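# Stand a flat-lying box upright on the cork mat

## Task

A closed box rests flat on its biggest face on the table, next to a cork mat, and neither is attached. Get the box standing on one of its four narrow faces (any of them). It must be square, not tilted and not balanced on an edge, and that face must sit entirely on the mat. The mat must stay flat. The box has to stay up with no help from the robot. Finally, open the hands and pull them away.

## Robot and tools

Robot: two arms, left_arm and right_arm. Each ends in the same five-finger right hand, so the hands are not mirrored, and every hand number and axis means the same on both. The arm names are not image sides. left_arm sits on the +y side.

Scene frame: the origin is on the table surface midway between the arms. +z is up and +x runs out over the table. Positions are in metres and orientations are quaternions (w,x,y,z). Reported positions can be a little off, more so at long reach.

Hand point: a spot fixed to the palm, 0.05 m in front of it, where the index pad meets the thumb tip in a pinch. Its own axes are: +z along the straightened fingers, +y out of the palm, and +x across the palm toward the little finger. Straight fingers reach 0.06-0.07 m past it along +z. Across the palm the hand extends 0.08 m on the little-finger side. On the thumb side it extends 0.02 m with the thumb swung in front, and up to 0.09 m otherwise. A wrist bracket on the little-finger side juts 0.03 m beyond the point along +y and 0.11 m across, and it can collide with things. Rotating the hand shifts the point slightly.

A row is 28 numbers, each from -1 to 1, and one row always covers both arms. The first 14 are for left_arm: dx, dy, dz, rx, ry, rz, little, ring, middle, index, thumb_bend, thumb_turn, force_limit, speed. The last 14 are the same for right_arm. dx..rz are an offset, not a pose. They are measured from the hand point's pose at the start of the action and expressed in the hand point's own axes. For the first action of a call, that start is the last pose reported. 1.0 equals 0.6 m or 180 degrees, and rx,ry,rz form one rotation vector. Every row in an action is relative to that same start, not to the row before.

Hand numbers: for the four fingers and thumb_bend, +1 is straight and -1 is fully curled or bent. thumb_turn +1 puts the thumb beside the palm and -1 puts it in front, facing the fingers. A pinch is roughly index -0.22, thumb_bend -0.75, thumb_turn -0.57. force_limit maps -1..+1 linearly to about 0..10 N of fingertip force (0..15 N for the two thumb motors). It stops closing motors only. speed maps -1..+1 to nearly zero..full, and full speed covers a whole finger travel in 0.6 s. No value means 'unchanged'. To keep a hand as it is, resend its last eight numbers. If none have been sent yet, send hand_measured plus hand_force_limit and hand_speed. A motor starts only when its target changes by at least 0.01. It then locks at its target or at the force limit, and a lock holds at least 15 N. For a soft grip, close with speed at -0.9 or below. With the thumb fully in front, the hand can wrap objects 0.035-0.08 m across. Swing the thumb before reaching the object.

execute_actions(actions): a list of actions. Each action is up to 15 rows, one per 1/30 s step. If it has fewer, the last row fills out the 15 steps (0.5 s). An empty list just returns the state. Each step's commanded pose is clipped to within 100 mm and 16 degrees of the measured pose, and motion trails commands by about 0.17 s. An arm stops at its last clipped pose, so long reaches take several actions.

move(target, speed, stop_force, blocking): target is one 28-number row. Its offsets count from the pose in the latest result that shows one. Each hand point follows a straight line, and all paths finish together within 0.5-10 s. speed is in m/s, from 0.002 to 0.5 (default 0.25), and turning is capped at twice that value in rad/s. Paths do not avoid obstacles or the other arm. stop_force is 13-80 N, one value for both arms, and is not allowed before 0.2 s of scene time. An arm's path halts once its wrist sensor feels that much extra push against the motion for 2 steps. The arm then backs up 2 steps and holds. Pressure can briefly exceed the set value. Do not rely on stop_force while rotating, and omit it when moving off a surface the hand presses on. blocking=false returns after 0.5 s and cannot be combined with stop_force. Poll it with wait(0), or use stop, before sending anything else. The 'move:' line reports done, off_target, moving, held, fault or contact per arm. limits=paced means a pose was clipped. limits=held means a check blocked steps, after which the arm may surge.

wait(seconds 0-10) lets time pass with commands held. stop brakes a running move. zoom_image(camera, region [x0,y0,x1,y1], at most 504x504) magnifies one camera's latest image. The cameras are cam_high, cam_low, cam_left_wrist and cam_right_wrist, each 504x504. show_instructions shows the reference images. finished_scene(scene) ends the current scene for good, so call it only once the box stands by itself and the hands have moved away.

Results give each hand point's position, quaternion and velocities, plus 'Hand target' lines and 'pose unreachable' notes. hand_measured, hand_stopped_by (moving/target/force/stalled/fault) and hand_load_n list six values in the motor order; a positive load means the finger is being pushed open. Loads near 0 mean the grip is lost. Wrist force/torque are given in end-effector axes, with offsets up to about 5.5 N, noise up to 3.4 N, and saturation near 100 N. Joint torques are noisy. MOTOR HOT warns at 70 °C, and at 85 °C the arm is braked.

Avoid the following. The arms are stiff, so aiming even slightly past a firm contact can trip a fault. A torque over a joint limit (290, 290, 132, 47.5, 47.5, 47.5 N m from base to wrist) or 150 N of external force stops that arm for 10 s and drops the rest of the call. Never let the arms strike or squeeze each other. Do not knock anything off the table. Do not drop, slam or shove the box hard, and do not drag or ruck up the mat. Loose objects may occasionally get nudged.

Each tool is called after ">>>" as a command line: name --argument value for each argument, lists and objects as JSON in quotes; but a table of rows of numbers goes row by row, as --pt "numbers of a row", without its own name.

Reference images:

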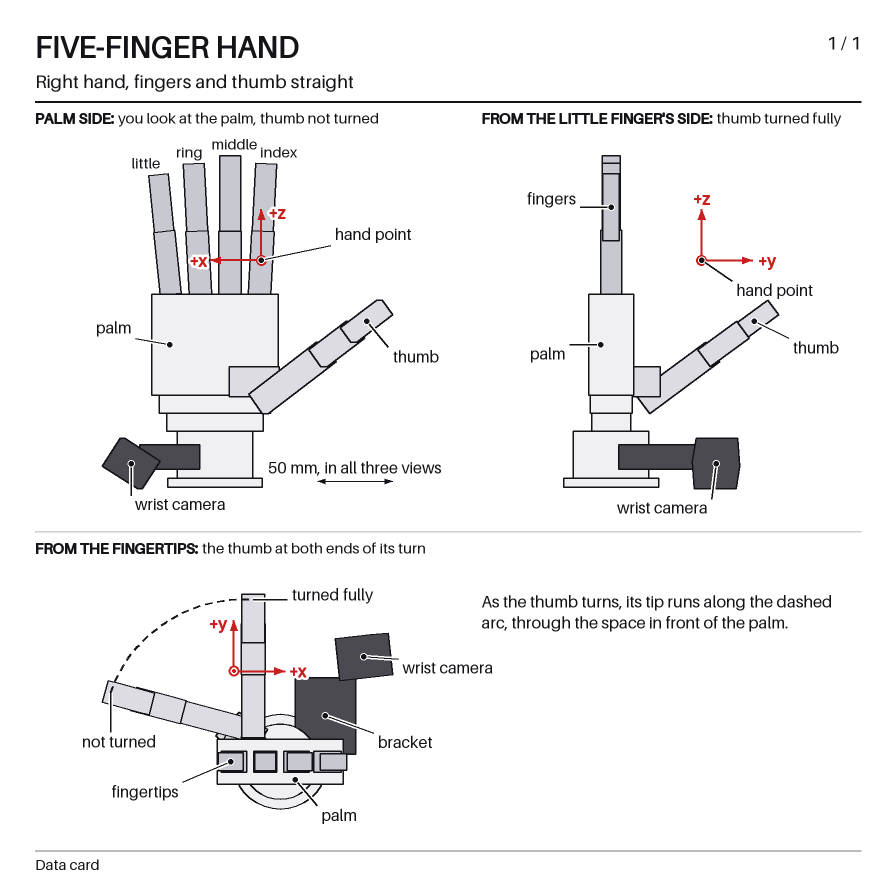

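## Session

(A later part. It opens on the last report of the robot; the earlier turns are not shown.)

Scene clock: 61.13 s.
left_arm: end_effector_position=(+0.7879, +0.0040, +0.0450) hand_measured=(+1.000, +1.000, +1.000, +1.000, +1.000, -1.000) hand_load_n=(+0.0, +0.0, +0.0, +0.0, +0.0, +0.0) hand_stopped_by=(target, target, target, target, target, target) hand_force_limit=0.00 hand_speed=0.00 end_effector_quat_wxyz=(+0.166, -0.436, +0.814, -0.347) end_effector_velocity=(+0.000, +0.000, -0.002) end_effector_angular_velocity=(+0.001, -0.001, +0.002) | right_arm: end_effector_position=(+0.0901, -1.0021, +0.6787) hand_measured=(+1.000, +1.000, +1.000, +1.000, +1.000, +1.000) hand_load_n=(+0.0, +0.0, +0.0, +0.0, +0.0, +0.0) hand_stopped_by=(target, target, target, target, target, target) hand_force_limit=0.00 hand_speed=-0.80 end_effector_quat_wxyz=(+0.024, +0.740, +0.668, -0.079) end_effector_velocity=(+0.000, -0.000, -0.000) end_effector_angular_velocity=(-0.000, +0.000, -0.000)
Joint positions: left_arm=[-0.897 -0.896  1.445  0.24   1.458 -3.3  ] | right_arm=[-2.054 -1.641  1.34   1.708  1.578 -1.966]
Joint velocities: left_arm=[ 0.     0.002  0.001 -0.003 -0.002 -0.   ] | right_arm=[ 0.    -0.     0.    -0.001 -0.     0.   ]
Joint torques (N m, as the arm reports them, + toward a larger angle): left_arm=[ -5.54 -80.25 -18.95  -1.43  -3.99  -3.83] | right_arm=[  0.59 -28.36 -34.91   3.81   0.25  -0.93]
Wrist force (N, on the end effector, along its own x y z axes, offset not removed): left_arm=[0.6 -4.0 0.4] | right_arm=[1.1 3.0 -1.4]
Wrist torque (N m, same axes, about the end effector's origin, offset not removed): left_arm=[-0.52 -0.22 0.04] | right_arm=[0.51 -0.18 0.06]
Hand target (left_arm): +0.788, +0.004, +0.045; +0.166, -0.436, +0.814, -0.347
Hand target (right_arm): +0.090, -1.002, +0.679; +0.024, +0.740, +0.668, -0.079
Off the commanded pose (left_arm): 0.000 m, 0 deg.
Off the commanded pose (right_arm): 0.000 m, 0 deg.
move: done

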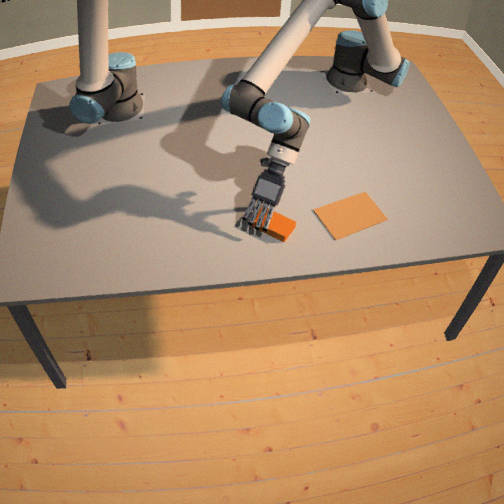

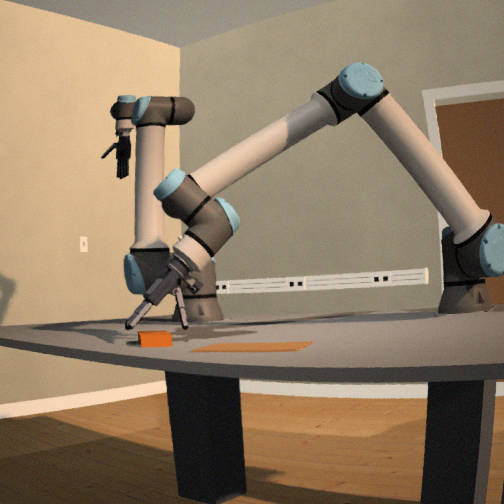

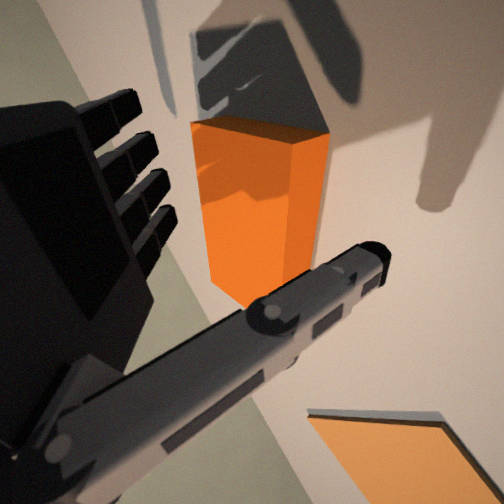

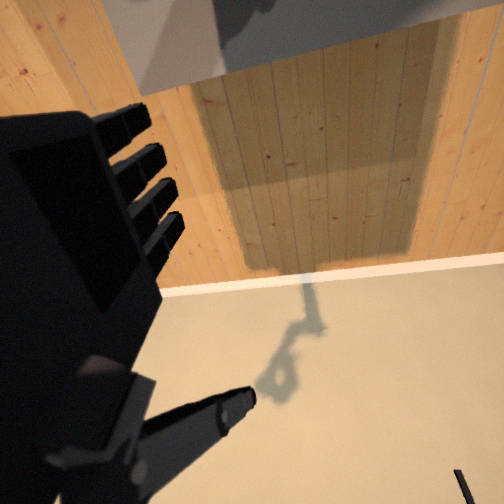

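>>> move --target '[-0.035,-0.006,0.041,0.06,0,0,1,1,1,1,1,-1,0,0,0,0,0,0,0,0,1,1,1,1,1,1,0,-0.8]' --speed 0.05

>>> move --target '[0,0,0,0,0,0,-0.6,-0.6,-0.6,-0.6,0.6,-1,0.4,-0.6,0,0,0,0,0,0,1,1,1,1,1,1,0,-0.8]'

>>> zoom_image --camera "cam_low" --region '[80,240,280,380]'

Scene clock: 69.90 s.
left_arm: end_effector_position=(+0.8157, +0.0096, +0.0298) hand_measured=(+1.000, +1.000, +1.000, +1.000, +1.000, -1.000) hand_load_n=(+0.0, +0.0, +0.0, +0.0, +0.0, +0.0) hand_stopped_by=(target, target, target, target, target, target) hand_force_limit=0.00 hand_speed=0.00 end_effector_quat_wxyz=(+0.205, -0.418, +0.778, -0.421) end_effector_velocity=(+0.003, +0.000, -0.000) end_effector_angular_velocity=(-0.010, -0.014, +0.001) | right_arm: end_effector_position=(+0.0901, -1.0021, +0.6787) hand_measured=(+1.000, +1.000, +1.000, +1.000, +1.000, +1.000) hand_load_n=(+0.0, +0.0, +0.0, +0.0, +0.0, +0.0) hand_stopped_by=(target, target, target, target, target, target) hand_force_limit=0.00 hand_speed=-0.80 end_effector_quat_wxyz=(+0.024, +0.740, +0.668, -0.079) end_effector_velocity=(-0.000, -0.000, -0.000) end_effector_angular_velocity=(+0.000, +0.000, +0.000)
Joint positions: left_arm=[-0.877 -0.918  1.551 -0.032  1.447 -3.265] | right_arm=[-2.054 -1.641  1.34   1.708  1.578 -1.966]
Joint velocities: left_arm=[ 0.002 -0.002  0.009 -0.024 -0.001  0.003] | right_arm=[ 0.  0.  0. -0.  0. -0.]
Joint torques (N m, as the arm reports them, + toward a larger angle): left_arm=[ 13.26 -97.9  -18.97  -2.11  -4.08   3.8 ] | right_arm=[  3.43 -27.23 -35.13   3.91   0.07  -0.79]
Wrist force (N, on the end effector, along its own x y z axes, offset not removed): left_arm=[1.5 -3.1 -2.2] | right_arm=[0.5 4.0 -1.4]
Wrist torque (N m, same axes, about the end effector's origin, offset not removed): left_arm=[-0.19 -0.37 0.19] | right_arm=[0.70 -0.05 -0.03]
Hand target (left_arm): +0.816, +0.010, +0.030; +0.206, -0.418, +0.778, -0.422
Hand target (right_arm): +0.090, -1.002, +0.679; +0.024, +0.740, +0.668, -0.079
Off the commanded pose (left_arm): 0.000 m, 0 deg.
Off the commanded pose (right_arm): 0.000 m, 0 deg.
move: done

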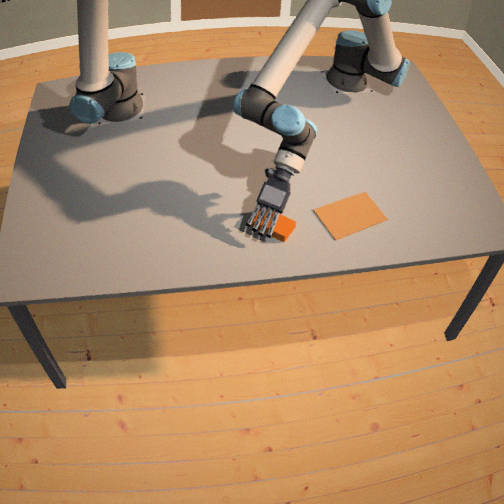

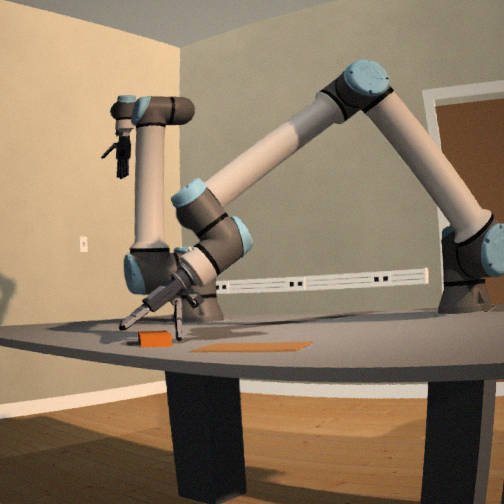

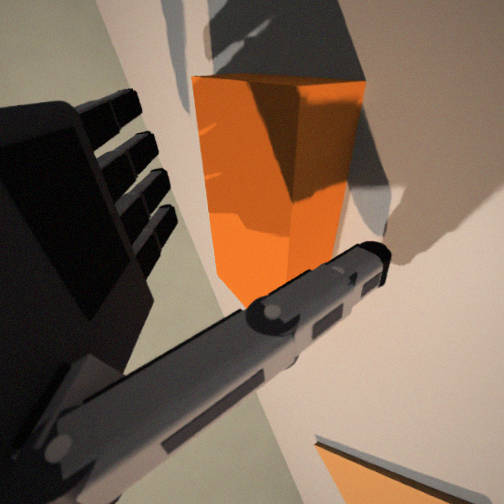

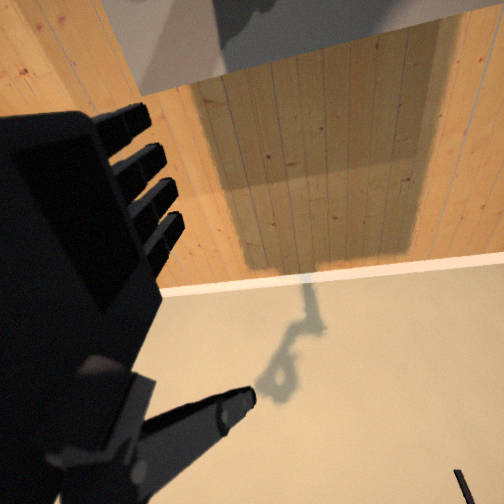

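Scene clock: 71.30 s.
left_arm: end_effector_position=(+0.8157, +0.0095, +0.0299) hand_measured=(+0.250, +0.292, +0.316, +0.338, +0.616, -1.000) hand_load_n=(+9.5, +2.0, +2.5, +4.0, +15.5, +4.0) hand_stopped_by=(force, force, force, force, force, target) hand_force_limit=0.40 hand_speed=-0.60 end_effector_quat_wxyz=(+0.205, -0.418, +0.778, -0.421) end_effector_velocity=(+0.000, +0.000, +0.000) end_effector_angular_velocity=(+0.000, -0.001, +0.001) | right_arm: end_effector_position=(+0.0901, -1.0021, +0.6787) hand_measured=(+1.000, +1.000, +1.000, +1.000, +1.000, +1.000) hand_load_n=(+0.0, +0.0, +0.0, +0.0, +0.0, +0.0) hand_stopped_by=(target, target, target, target, target, target) hand_force_limit=0.00 hand_speed=-0.80 end_effector_quat_wxyz=(+0.024, +0.740, +0.668, -0.079) end_effector_velocity=(+0.000, +0.000, +0.000) end_effector_angular_velocity=(-0.000, +0.000, +0.000)
Joint positions: left_arm=[-0.877 -0.918  1.551 -0.032  1.447 -3.265] | right_arm=[-2.054 -1.641  1.34   1.708  1.578 -1.966]
Joint velocities: left_arm=[ 0.    -0.    -0.    -0.    -0.001  0.   ] | right_arm=[-0.    -0.001  0.     0.     0.    -0.   ]
Joint torques (N m, as the arm reports them, + toward a larger angle): left_arm=[ -0.55 -66.59 -28.71   3.29  -0.32  -3.46] | right_arm=[  1.76 -28.62 -35.48   3.61  -0.35  -0.41]
Wrist force (N, on the end effector, along its own x y z axes, offset not removed): left_arm=[4.7 -14.9 -10.0] | right_arm=[-1.2 3.9 0.0]
Wrist torque (N m, same axes, about the end effector's origin, offset not removed): left_arm=[-0.52 -0.33 -0.02] | right_arm=[0.56 0.14 -0.14]
Hand target (left_arm): +0.816, +0.010, +0.030; +0.205, -0.418, +0.778, -0.421
Hand target (right_arm): +0.090, -1.002, +0.679; +0.024, +0.740, +0.668, -0.079
Off the commanded pose (left_arm): 0.000 m, 0 deg.
Off the commanded pose (right_arm): 0.000 m, 0 deg.
move: done

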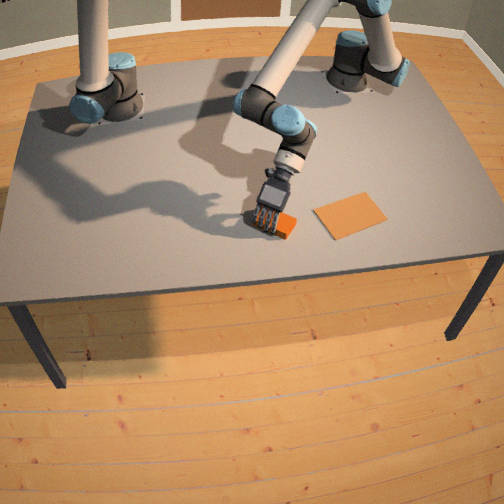

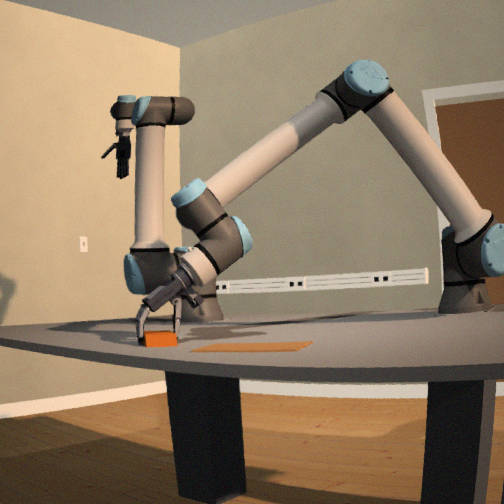

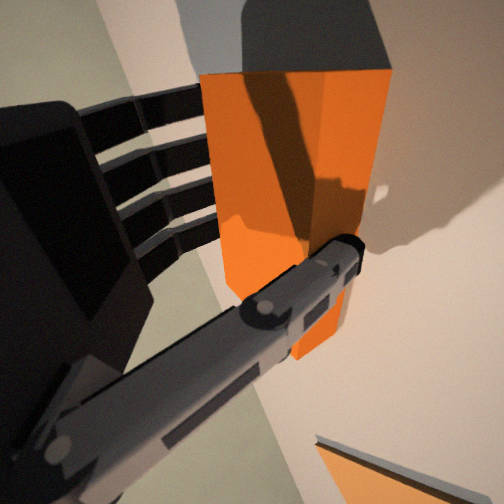

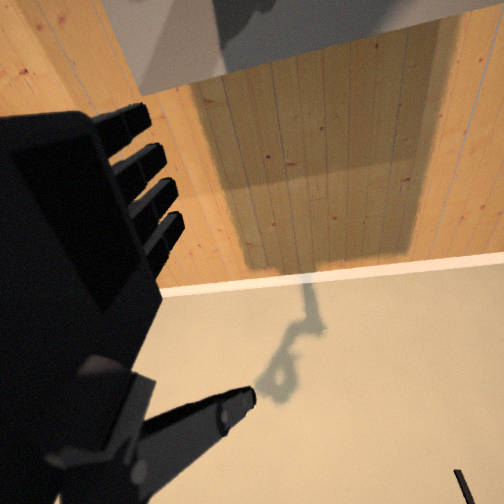

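Region (80, 240, 280, 380) of cam_low's 504x504 image, scaled by 2.520, with more detail than that image has; it fills the top 353 rows of this view, and the rest is white.

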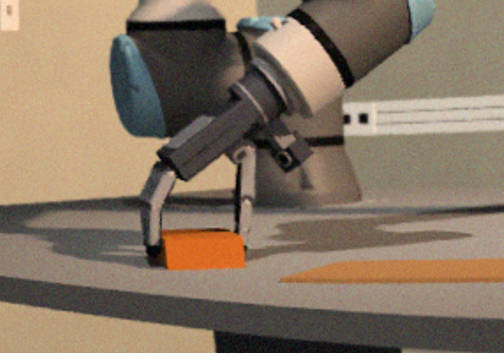

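>>> move --target '[0,-0.17,-0.115,0,0,0,-0.6,-0.6,-0.7,-0.7,0.6,-1,0.4,-0.9,0,0,0,0,0,0,1,1,1,1,1,1,0,-0.8]' --speed 0.08

Scene clock: 77.33 s.
left_arm: end_effector_position=(+0.8181, +0.0125, +0.1526) hand_measured=(+0.250, +0.292, +0.290, +0.314, +0.620, -1.000) hand_load_n=(+4.0, +0.0, +7.5, +7.5, +22.0, +2.5) hand_stopped_by=(force, force, force, force, force, target) hand_force_limit=0.40 hand_speed=-0.90 end_effector_quat_wxyz=(+0.205, -0.418, +0.778, -0.421) end_effector_velocity=(+0.000, +0.001, +0.003) end_effector_angular_velocity=(+0.001, -0.000, +0.001) | right_arm: end_effector_position=(+0.0901, -1.0021, +0.6787) hand_measured=(+1.000, +1.000, +1.000, +1.000, +1.000, +1.000) hand_load_n=(+0.0, +0.0, +0.0, +0.0, +0.0, +0.0) hand_stopped_by=(target, target, target, target, target, target) hand_force_limit=0.00 hand_speed=-0.80 end_effector_quat_wxyz=(+0.024, +0.740, +0.668, -0.079) end_effector_velocity=(+0.000, -0.000, -0.000) end_effector_angular_velocity=(+0.001, -0.000, +0.001)
Joint positions: left_arm=[-0.872 -1.021  1.476  0.146  1.451 -3.262] | right_arm=[-2.054 -1.641  1.34   1.708  1.578 -1.966]
Joint velocities: left_arm=[ 0.    -0.002 -0.002  0.005 -0.001  0.   ] | right_arm=[ 0.001  0.001 -0.     0.     0.     0.   ]
Joint torques (N m, as the arm reports them, + toward a larger angle): left_arm=[ 15.34 -94.41 -49.29   2.59   3.74   3.87] | right_arm=[  0.57 -26.49 -35.68   3.58  -0.36  -0.75]
Wrist force (N, on the end effector, along its own x y z axes, offset not removed): left_arm=[2.5 1.1 1.4] | right_arm=[-0.1 4.5 -1.2]
Wrist torque (N m, same axes, about the end effector's origin, offset not removed): left_arm=[0.04 -0.57 0.38] | right_arm=[0.76 0.02 -0.05]
Hand target (left_arm): +0.818, +0.012, +0.153; +0.205, -0.418, +0.778, -0.421
Hand target (right_arm): +0.090, -1.002, +0.679; +0.024, +0.740, +0.668, -0.079
Off the commanded pose (left_arm): 0.000 m, 0 deg.
Off the commanded pose (right_arm): 0.000 m, 0 deg.
move: done

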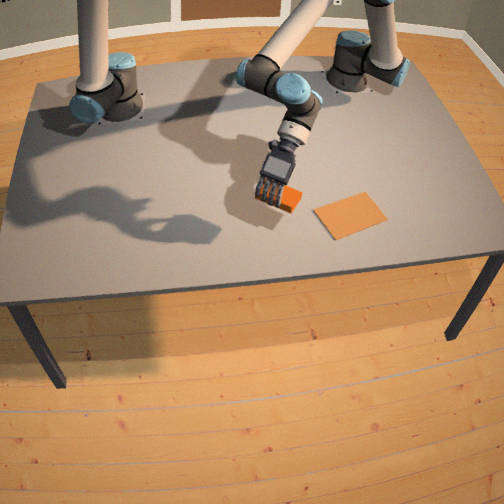

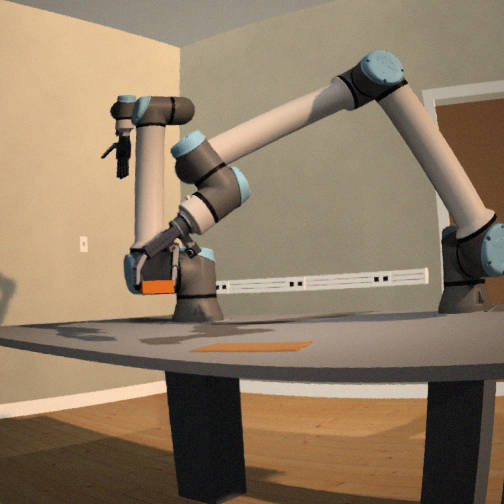

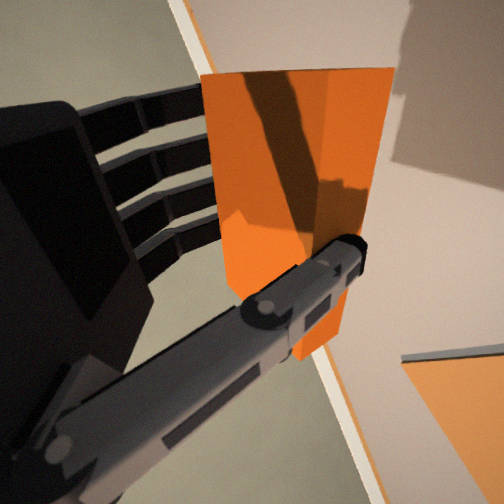

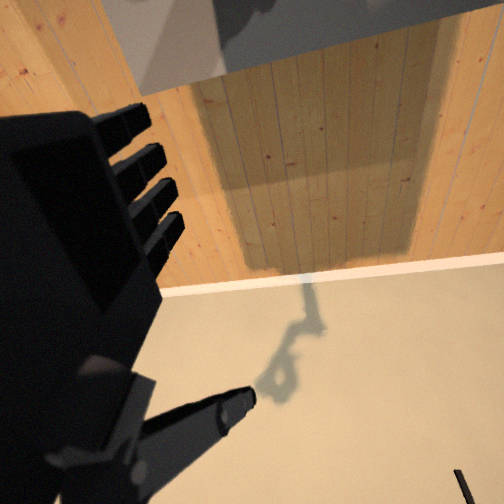

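>>> move --target '[0,0,0,0.189,0,0,-0.6,-0.6,-0.7,-0.7,0.6,-1,0.4,-0.9,0,0,0,0,0,0,1,1,1,1,1,1,0,-0.8]' --speed 0.2

>>> move --target '[-0.3,0,-0.2,0,0,-0.49,-0.6,-0.6,-0.7,-0.7,0.6,-1,0.4,-0.9,0,0,0,0,0,0,1,1,1,1,1,1,0,-0.8]' --speed 0.2

Scene clock: 86.77 s.
left_arm: end_effector_position=(+0.8180, +0.0126, +0.1529) hand_measured=(+0.250, +0.292, +0.290, +0.314, +0.620, -1.000) hand_load_n=(+4.0, +0.0, +7.0, +7.0, +22.0, +2.5) hand_stopped_by=(force, force, force, force, force, target) hand_force_limit=0.40 hand_speed=-0.90 end_effector_quat_wxyz=(+0.319, -0.340, +0.622, -0.630) end_effector_velocity=(+0.000, -0.001, +0.001) end_effector_angular_velocity=(-0.009, -0.012, -0.001) | right_arm: end_effector_position=(+0.0901, -1.0021, +0.6787) hand_measured=(+1.000, +1.000, +1.000, +1.000, +1.000, +1.000) hand_load_n=(+0.0, +0.0, +0.0, +0.0, +0.0, +0.0) hand_stopped_by=(target, target, target, target, target, target) hand_force_limit=0.00 hand_speed=-0.80 end_effector_quat_wxyz=(+0.024, +0.740, +0.668, -0.079) end_effector_velocity=(+0.001, -0.000, +0.000) end_effector_angular_velocity=(-0.000, -0.000, +0.001)
Joint positions: left_arm=[-0.898 -1.113  1.876 -0.76   1.379 -3.174] | right_arm=[-2.054 -1.641  1.34   1.708  1.578 -1.966]
Joint velocities: left_arm=[-0.     0.001  0.006 -0.022  0.     0.003] | right_arm=[ 0.001  0.    -0.001 -0.    -0.     0.   ]
Joint torques (N m, as the arm reports them, + toward a larger angle): left_arm=[ -6.37 -62.81 -18.74  -4.96  -3.89   3.96] | right_arm=[  1.68 -30.31 -35.85   3.74  -0.13  -0.89]
Wrist force (N, on the end effector, along its own x y z axes, offset not removed): left_arm=[2.7 -0.7 -0.7] | right_arm=[-0.2 2.3 1.6]
Wrist torque (N m, same axes, about the end effector's origin, offset not removed): left_arm=[-0.33 -0.61 0.22] | right_arm=[0.27 -0.04 -0.14]
Hand target (left_arm): +0.818, +0.013, +0.153; +0.319, -0.339, +0.621, -0.630
Hand target (right_arm): +0.090, -1.002, +0.679; +0.024, +0.740, +0.668, -0.079
Off the commanded pose (left_arm): 0.000 m, 0 deg.
Off the commanded pose (right_arm): 0.000 m, 0 deg.
move: done

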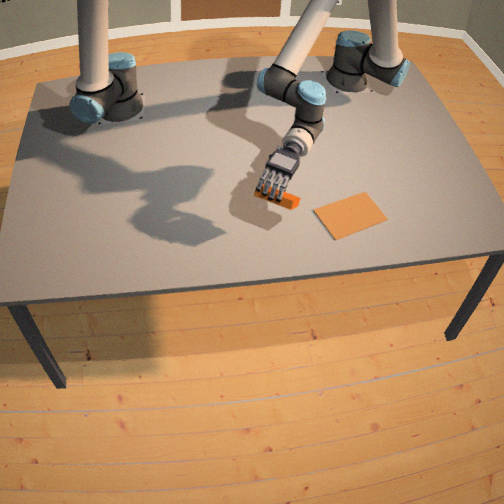

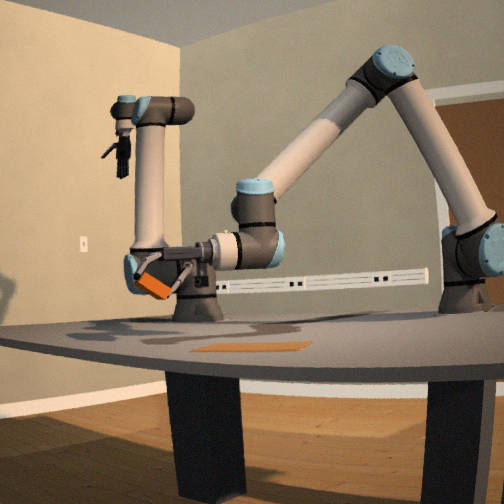

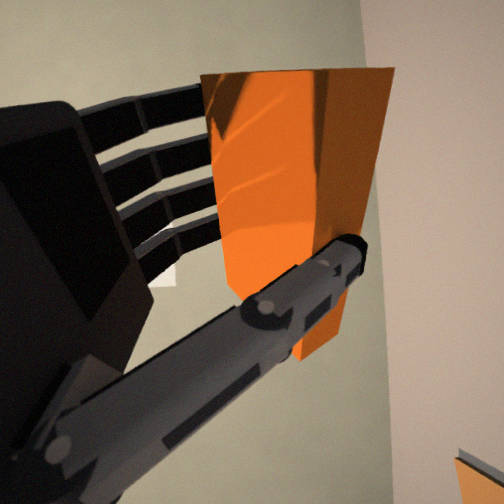

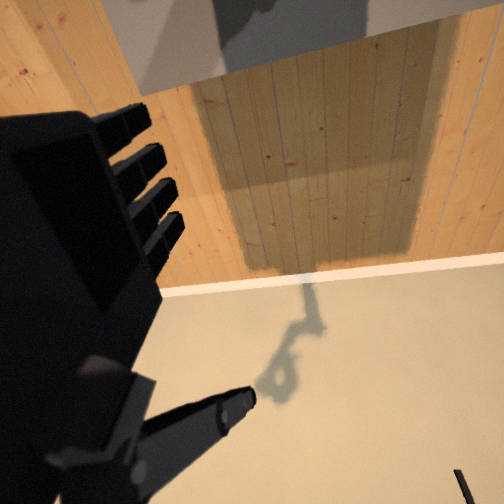

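Scene clock: 91.13 s.
left_arm: end_effector_position=(+0.8205, +0.2288, +0.1481) hand_measured=(+0.250, +0.292, +0.290, +0.314, +0.620, -1.000) hand_load_n=(+3.5, +0.0, +7.5, +8.0, +21.5, +3.5) hand_stopped_by=(force, force, force, force, force, target) hand_force_limit=0.40 hand_speed=-0.90 end_effector_quat_wxyz=(+0.209, +0.676, -0.211, +0.674) end_effector_velocity=(+0.000, +0.002, -0.000) end_effector_angular_velocity=(-0.011, +0.007, -0.001) | right_arm: end_effector_position=(+0.0901, -1.0021, +0.6787) hand_measured=(+1.000, +1.000, +1.000, +1.000, +1.000, +1.000) hand_load_n=(+0.0, +0.0, +0.0, +0.0, +0.0, +0.0) hand_stopped_by=(target, target, target, target, target, target) hand_force_limit=0.00 hand_speed=-0.80 end_effector_quat_wxyz=(+0.024, +0.740, +0.668, -0.079) end_effector_velocity=(-0.000, -0.000, +0.001) end_effector_angular_velocity=(-0.001, +0.001, +0.000)
Joint positions: left_arm=[-0.485 -1.124  1.984 -0.856  1.792 -4.709] | right_arm=[-2.054 -1.641  1.34   1.708  1.578 -1.966]
Joint velocities: left_arm=[ 0.004  0.002  0.    -0.002  0.005 -0.014] | right_arm=[ 0.     0.    -0.002  0.     0.    -0.   ]
Joint torques (N m, as the arm reports them, + toward a larger angle): left_arm=[ 15.66 -58.07 -15.29  -5.01   4.24  -4.04] | right_arm=[  2.16 -27.3  -35.14   3.92   0.35  -0.66]
Wrist force (N, on the end effector, along its own x y z axes, offset not removed): left_arm=[0.6 -1.6 -2.9] | right_arm=[-0.2 3.0 0.7]
Wrist torque (N m, same axes, about the end effector's origin, offset not removed): left_arm=[0.08 -0.54 0.41] | right_arm=[0.38 -0.02 -0.11]
Hand target (left_arm): +0.821, +0.229, +0.148; +0.209, +0.676, -0.210, +0.674
Hand target (right_arm): +0.090, -1.002, +0.679; +0.024, +0.740, +0.668, -0.079
Off the commanded pose (left_arm): 0.001 m, 0 deg.
Off the commanded pose (right_arm): 0.000 m, 0 deg.
move: done

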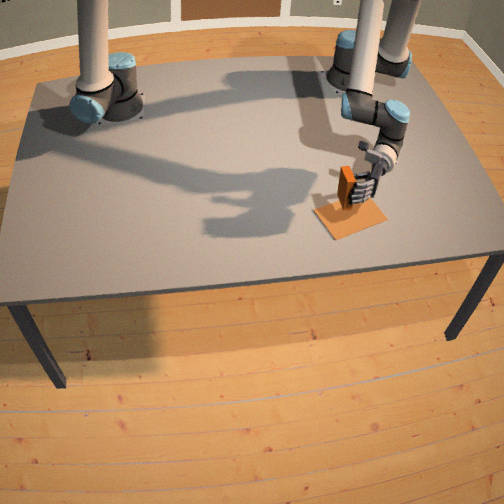

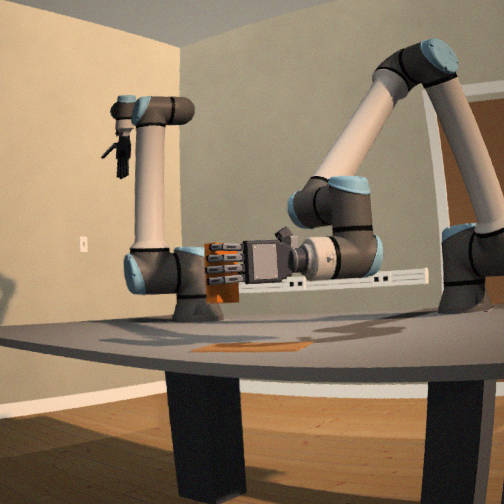

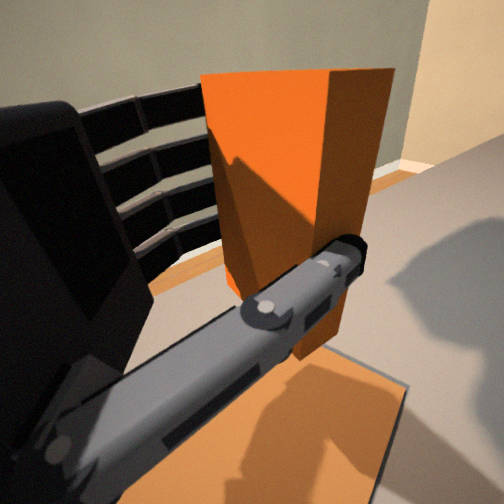

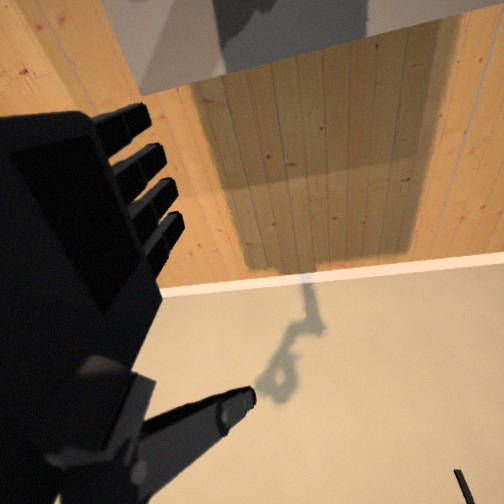

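Back 0.065, down 0.07.

>>> move --target '[-0.115,0,-0.11,0,0,0,-0.6,-0.6,-0.7,-0.7,0.6,-1,0.4,-0.9,0,0,0,0,0,0,1,1,1,1,1,1,0,-0.8]' --speed 0.1

>>> zoom_image --camera "cam_low" --region '[160,240,360,380]'

Scene clock: 96.90 s.
left_arm: end_effector_position=(+0.7661, +0.2664, +0.0797) hand_measured=(+0.250, +0.292, +0.290, +0.314, +0.620, -1.000) hand_load_n=(+3.5, +0.0, +7.5, +8.0, +21.5, +3.5) hand_stopped_by=(force, force, force, force, force, target) hand_force_limit=0.40 hand_speed=-0.90 end_effector_quat_wxyz=(+0.209, +0.676, -0.211, +0.674) end_effector_velocity=(-0.001, +0.001, -0.002) end_effector_angular_velocity=(+0.000, -0.001, +0.001) | right_arm: end_effector_position=(+0.0901, -1.0021, +0.6787) hand_measured=(+1.000, +1.000, +1.000, +1.000, +1.000, +1.000) hand_load_n=(+0.0, +0.0, +0.0, +0.0, +0.0, +0.0) hand_stopped_by=(target, target, target, target, target, target) hand_force_limit=0.00 hand_speed=-0.80 end_effector_quat_wxyz=(+0.024, +0.740, +0.668, -0.079) end_effector_velocity=(+0.000, -0.000, +0.000) end_effector_angular_velocity=(+0.000, -0.000, +0.000)
Joint positions: left_arm=[-0.46  -1.086  2.12  -1.03   1.817 -4.709] | right_arm=[-2.054 -1.641  1.34   1.708  1.578 -1.966]
Joint velocities: left_arm=[ 0.001  0.002  0.004 -0.006  0.     0.   ] | right_arm=[-0.  0. -0.  0. -0. -0.]
Joint torques (N m, as the arm reports them, + toward a larger angle): left_arm=[ 14.26 -55.92  -9.19  -4.8    4.12  -0.59] | right_arm=[  0.6  -26.   -35.31   4.18   0.2   -0.8 ]
Wrist force (N, on the end effector, along its own x y z axes, offset not removed): left_arm=[1.4 -1.1 0.2] | right_arm=[-0.3 3.6 0.4]
Wrist torque (N m, same axes, about the end effector's origin, offset not removed): left_arm=[-0.02 -0.66 0.40] | right_arm=[0.49 -0.08 -0.04]
Hand target (left_arm): +0.766, +0.267, +0.080; +0.209, +0.676, -0.211, +0.674
Hand target (right_arm): +0.090, -1.002, +0.679; +0.024, +0.740, +0.668, -0.079
Off the commanded pose (left_arm): 0.000 m, 0 deg.
Off the commanded pose (right_arm): 0.000 m, 0 deg.
move: done

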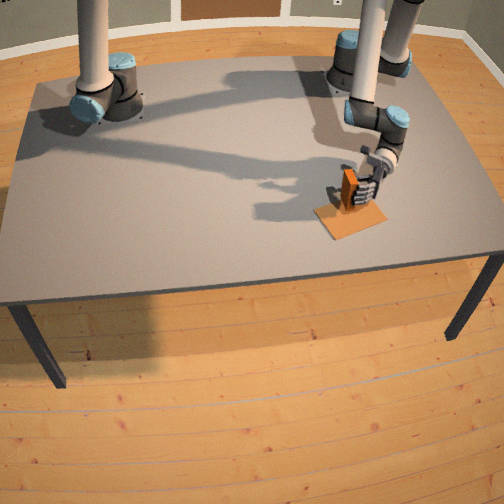

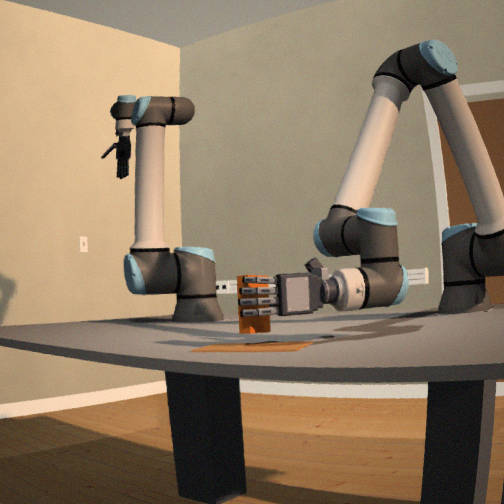

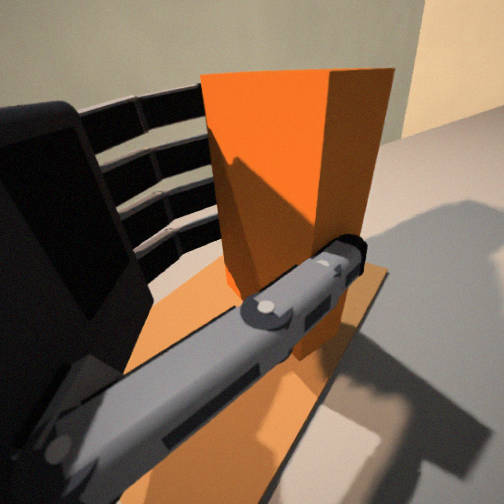

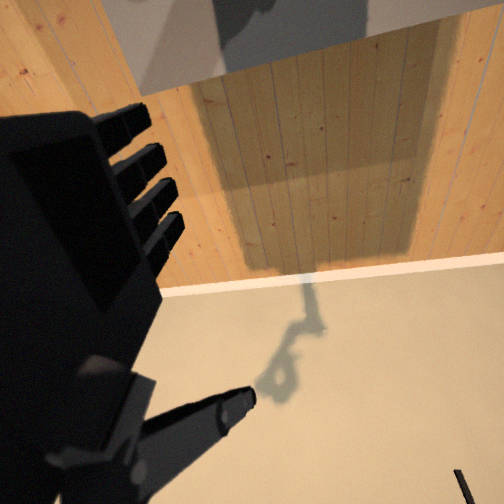

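Region (160, 240, 360, 380) of cam_low's 504x504 image, scaled by 2.520, with more detail than that image has; it fills the top 353 rows of this view, and the rest is white.

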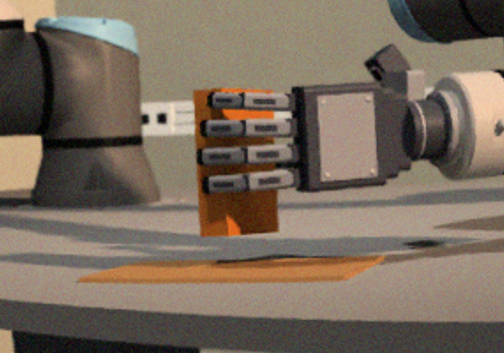

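>>> move --target '[-0.02,-0.04,0.03,0,0,0,-0.6,-0.6,-0.7,-0.7,0.6,-1,0.4,-0.9,0,0,0,0,0,0,1,1,1,1,1,1,0,-0.8]' --speed 0.06

>>> move --target '[-0.05,0,0,0,0,0,-0.6,-0.6,-0.7,-0.7,0.6,-1,0.4,-0.9,0,0,0,0,0,0,1,1,1,1,1,1,0,-0.8]' --speed 0.01 --stop_force 13

>>> zoom_image --camera "cam_high" --region '[280,140,420,260]'

Scene clock: 109.73 s.
left_arm: end_effector_position=(+0.7942, +0.2760, +0.0678) hand_measured=(+0.250, +0.292, +0.290, +0.314, +0.620, -1.000) hand_load_n=(+3.5, +0.0, +7.5, +8.0, +21.5, +3.5) hand_stopped_by=(force, force, force, force, force, target) hand_force_limit=0.40 hand_speed=-0.90 end_effector_quat_wxyz=(+0.208, +0.676, -0.211, +0.674) end_effector_velocity=(+0.002, +0.001, -0.002) end_effector_angular_velocity=(+0.001, +0.001, +0.001) | right_arm: end_effector_position=(+0.0901, -1.0021, +0.6787) hand_measured=(+1.000, +1.000, +1.000, +1.000, +1.000, +1.000) hand_load_n=(+0.0, +0.0, +0.0, +0.0, +0.0, +0.0) hand_stopped_by=(target, target, target, target, target, target) hand_force_limit=0.00 hand_speed=-0.80 end_effector_quat_wxyz=(+0.024, +0.740, +0.668, -0.079) end_effector_velocity=(-0.000, +0.000, +0.000) end_effector_angular_velocity=(+0.000, +0.000, -0.000)
Joint positions: left_arm=[-0.429 -1.039  2.066 -1.023  1.848 -4.709] | right_arm=[-2.054 -1.641  1.34   1.708  1.578 -1.966]
Joint velocities: left_arm=[ 0.002  0.004 -0.004  0.001  0.002  0.   ] | right_arm=[-0.001 -0.     0.     0.     0.    -0.   ]
Joint torques (N m, as the arm reports them, + toward a larger angle): left_arm=[ 14.94 -61.28 -34.88   0.44   4.31   3.48] | right_arm=[  2.43 -27.2  -34.94   3.71   0.33  -0.67]
Wrist force (N, on the end effector, along its own x y z axes, offset not removed): left_arm=[-1.5 -2.3 -1.1] | right_arm=[1.0 4.0 0.0]
Wrist torque (N m, same axes, about the end effector's origin, offset not removed): left_arm=[-0.07 -0.20 0.16] | right_arm=[0.60 -0.18 0.02]
Hand target (left_arm): +0.794, +0.276, +0.068; +0.208, +0.676, -0.211, +0.674
Hand target (right_arm): +0.090, -1.002, +0.679; +0.024, +0.740, +0.668, -0.079
Off the commanded pose (left_arm): 0.000 m, 0 deg.
Off the commanded pose (right_arm): 0.000 m, 0 deg.
move: done

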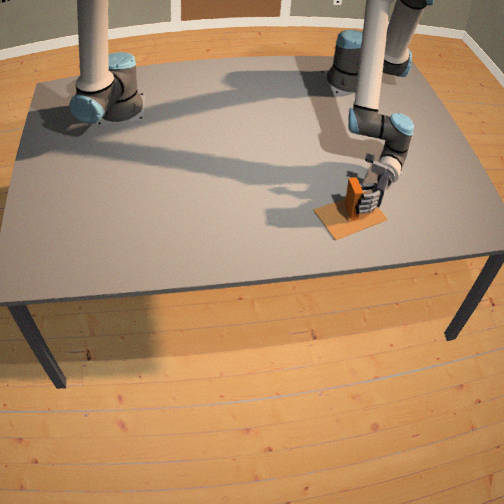

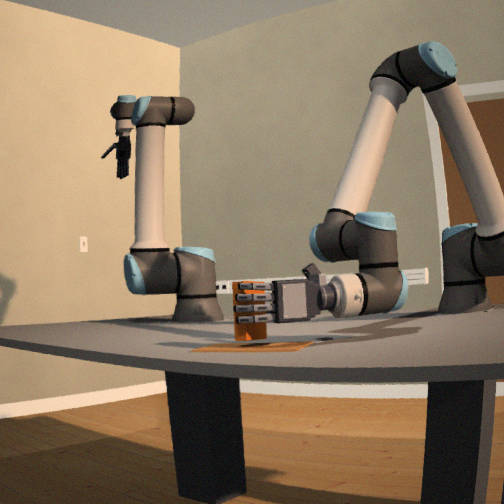

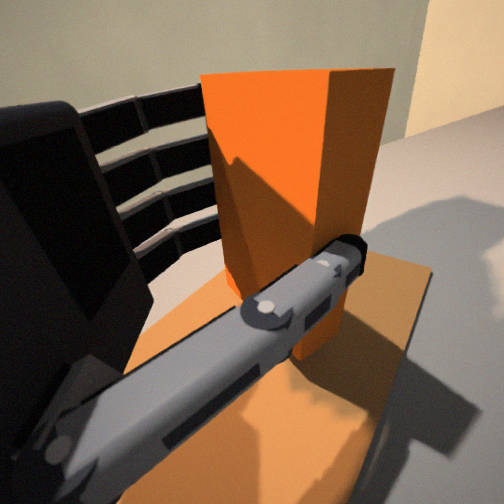

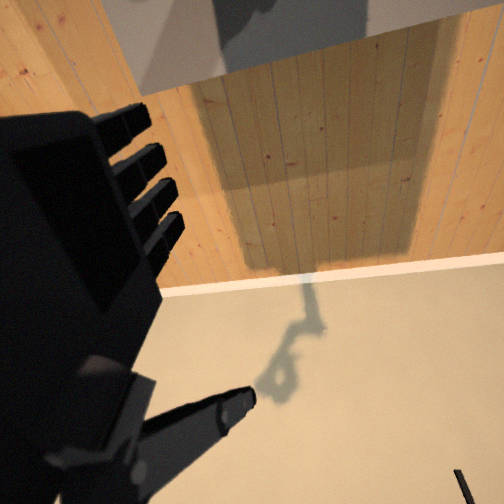

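Scene clock: 111.57 s.
left_arm: end_effector_position=(+0.7942, +0.2760, +0.0536) hand_measured=(+0.250, +0.292, +0.290, +0.314, +0.620, -1.000) hand_load_n=(+10.0, +0.0, +8.0, +5.0, +22.0, -4.5) hand_stopped_by=(force, force, force, force, force, target) hand_force_limit=0.40 hand_speed=-0.90 end_effector_quat_wxyz=(+0.208, +0.676, -0.211, +0.674) end_effector_velocity=(-0.001, -0.000, +0.003) end_effector_angular_velocity=(+0.000, +0.001, -0.000) | right_arm: end_effector_position=(+0.0901, -1.0021, +0.6787) hand_measured=(+1.000, +1.000, +1.000, +1.000, +1.000, +1.000) hand_load_n=(+0.0, +0.0, +0.0, +0.0, +0.0, +0.0) hand_stopped_by=(target, target, target, target, target, target) hand_force_limit=0.00 hand_speed=-0.80 end_effector_quat_wxyz=(+0.024, +0.740, +0.668, -0.079) end_effector_velocity=(+0.000, +0.000, +0.000) end_effector_angular_velocity=(-0.001, +0.000, +0.000)
Joint positions: left_arm=[-0.429 -1.016  2.067 -1.048  1.848 -4.709] | right_arm=[-2.054 -1.641  1.34   1.708  1.578 -1.966]
Joint velocities: left_arm=[-0.001 -0.006  0.     0.007 -0.    -0.   ] | right_arm=[ 0.    -0.001 -0.    -0.    -0.     0.   ]
Joint torques (N m, as the arm reports them, + toward a larger angle): left_arm=[  3.04 -68.12  -0.22   3.94   0.02   3.5 ] | right_arm=[  3.18 -27.73 -34.96   3.64   0.14  -0.75]
Wrist force (N, on the end effector, along its own x y z axes, offset not removed): left_arm=[16.4 -5.3 2.8] | right_arm=[-0.7 2.6 0.3]
Wrist torque (N m, same axes, about the end effector's origin, offset not removed): left_arm=[-0.27 -0.62 -0.21] | right_arm=[0.35 0.02 -0.11]
Hand target (left_arm): +0.794, +0.276, +0.054; +0.208, +0.676, -0.211, +0.674
Hand target (right_arm): +0.090, -1.002, +0.679; +0.024, +0.740, +0.668, -0.079
Off the commanded pose (left_arm): 0.016 m, 0 deg.
Off the commanded pose (right_arm): 0.000 m, 0 deg.
move: contact (left_arm)

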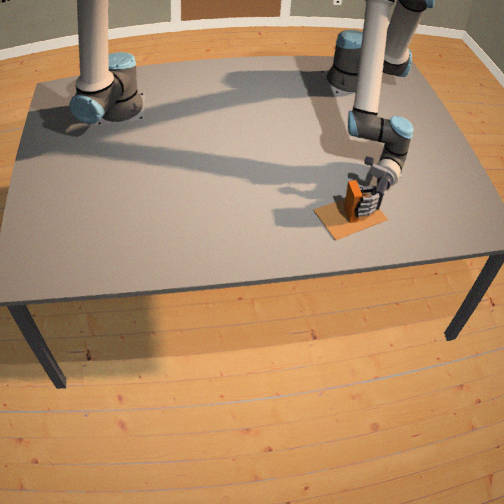

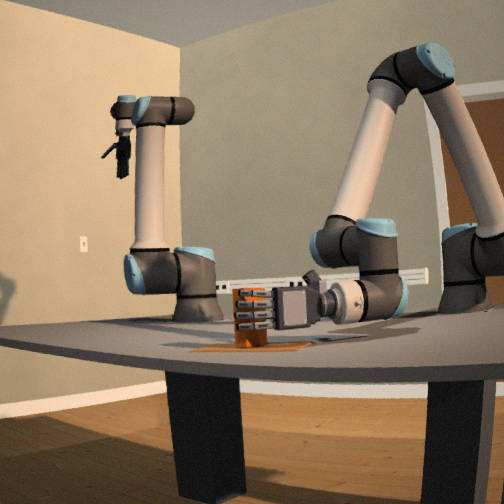

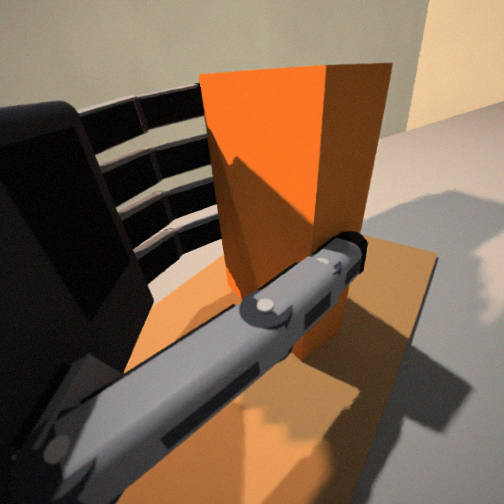

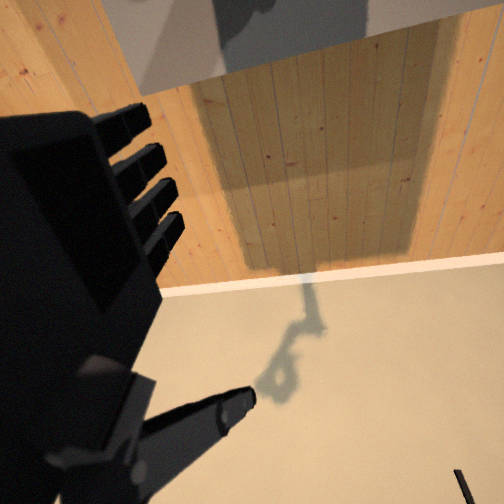

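Region (280, 140, 420, 260) of cam_high's 504x504 image, scaled by 3.600, with more detail than that image has; it fills the top 432 rows of this view, and the rest is white.

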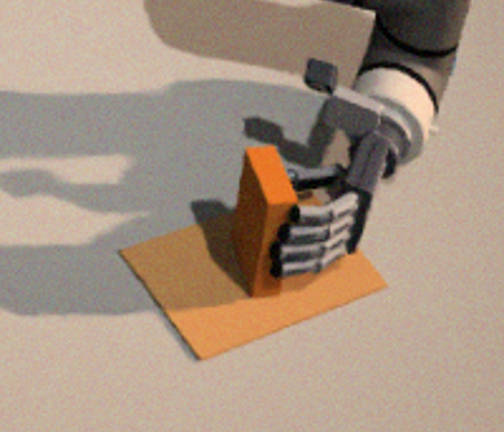

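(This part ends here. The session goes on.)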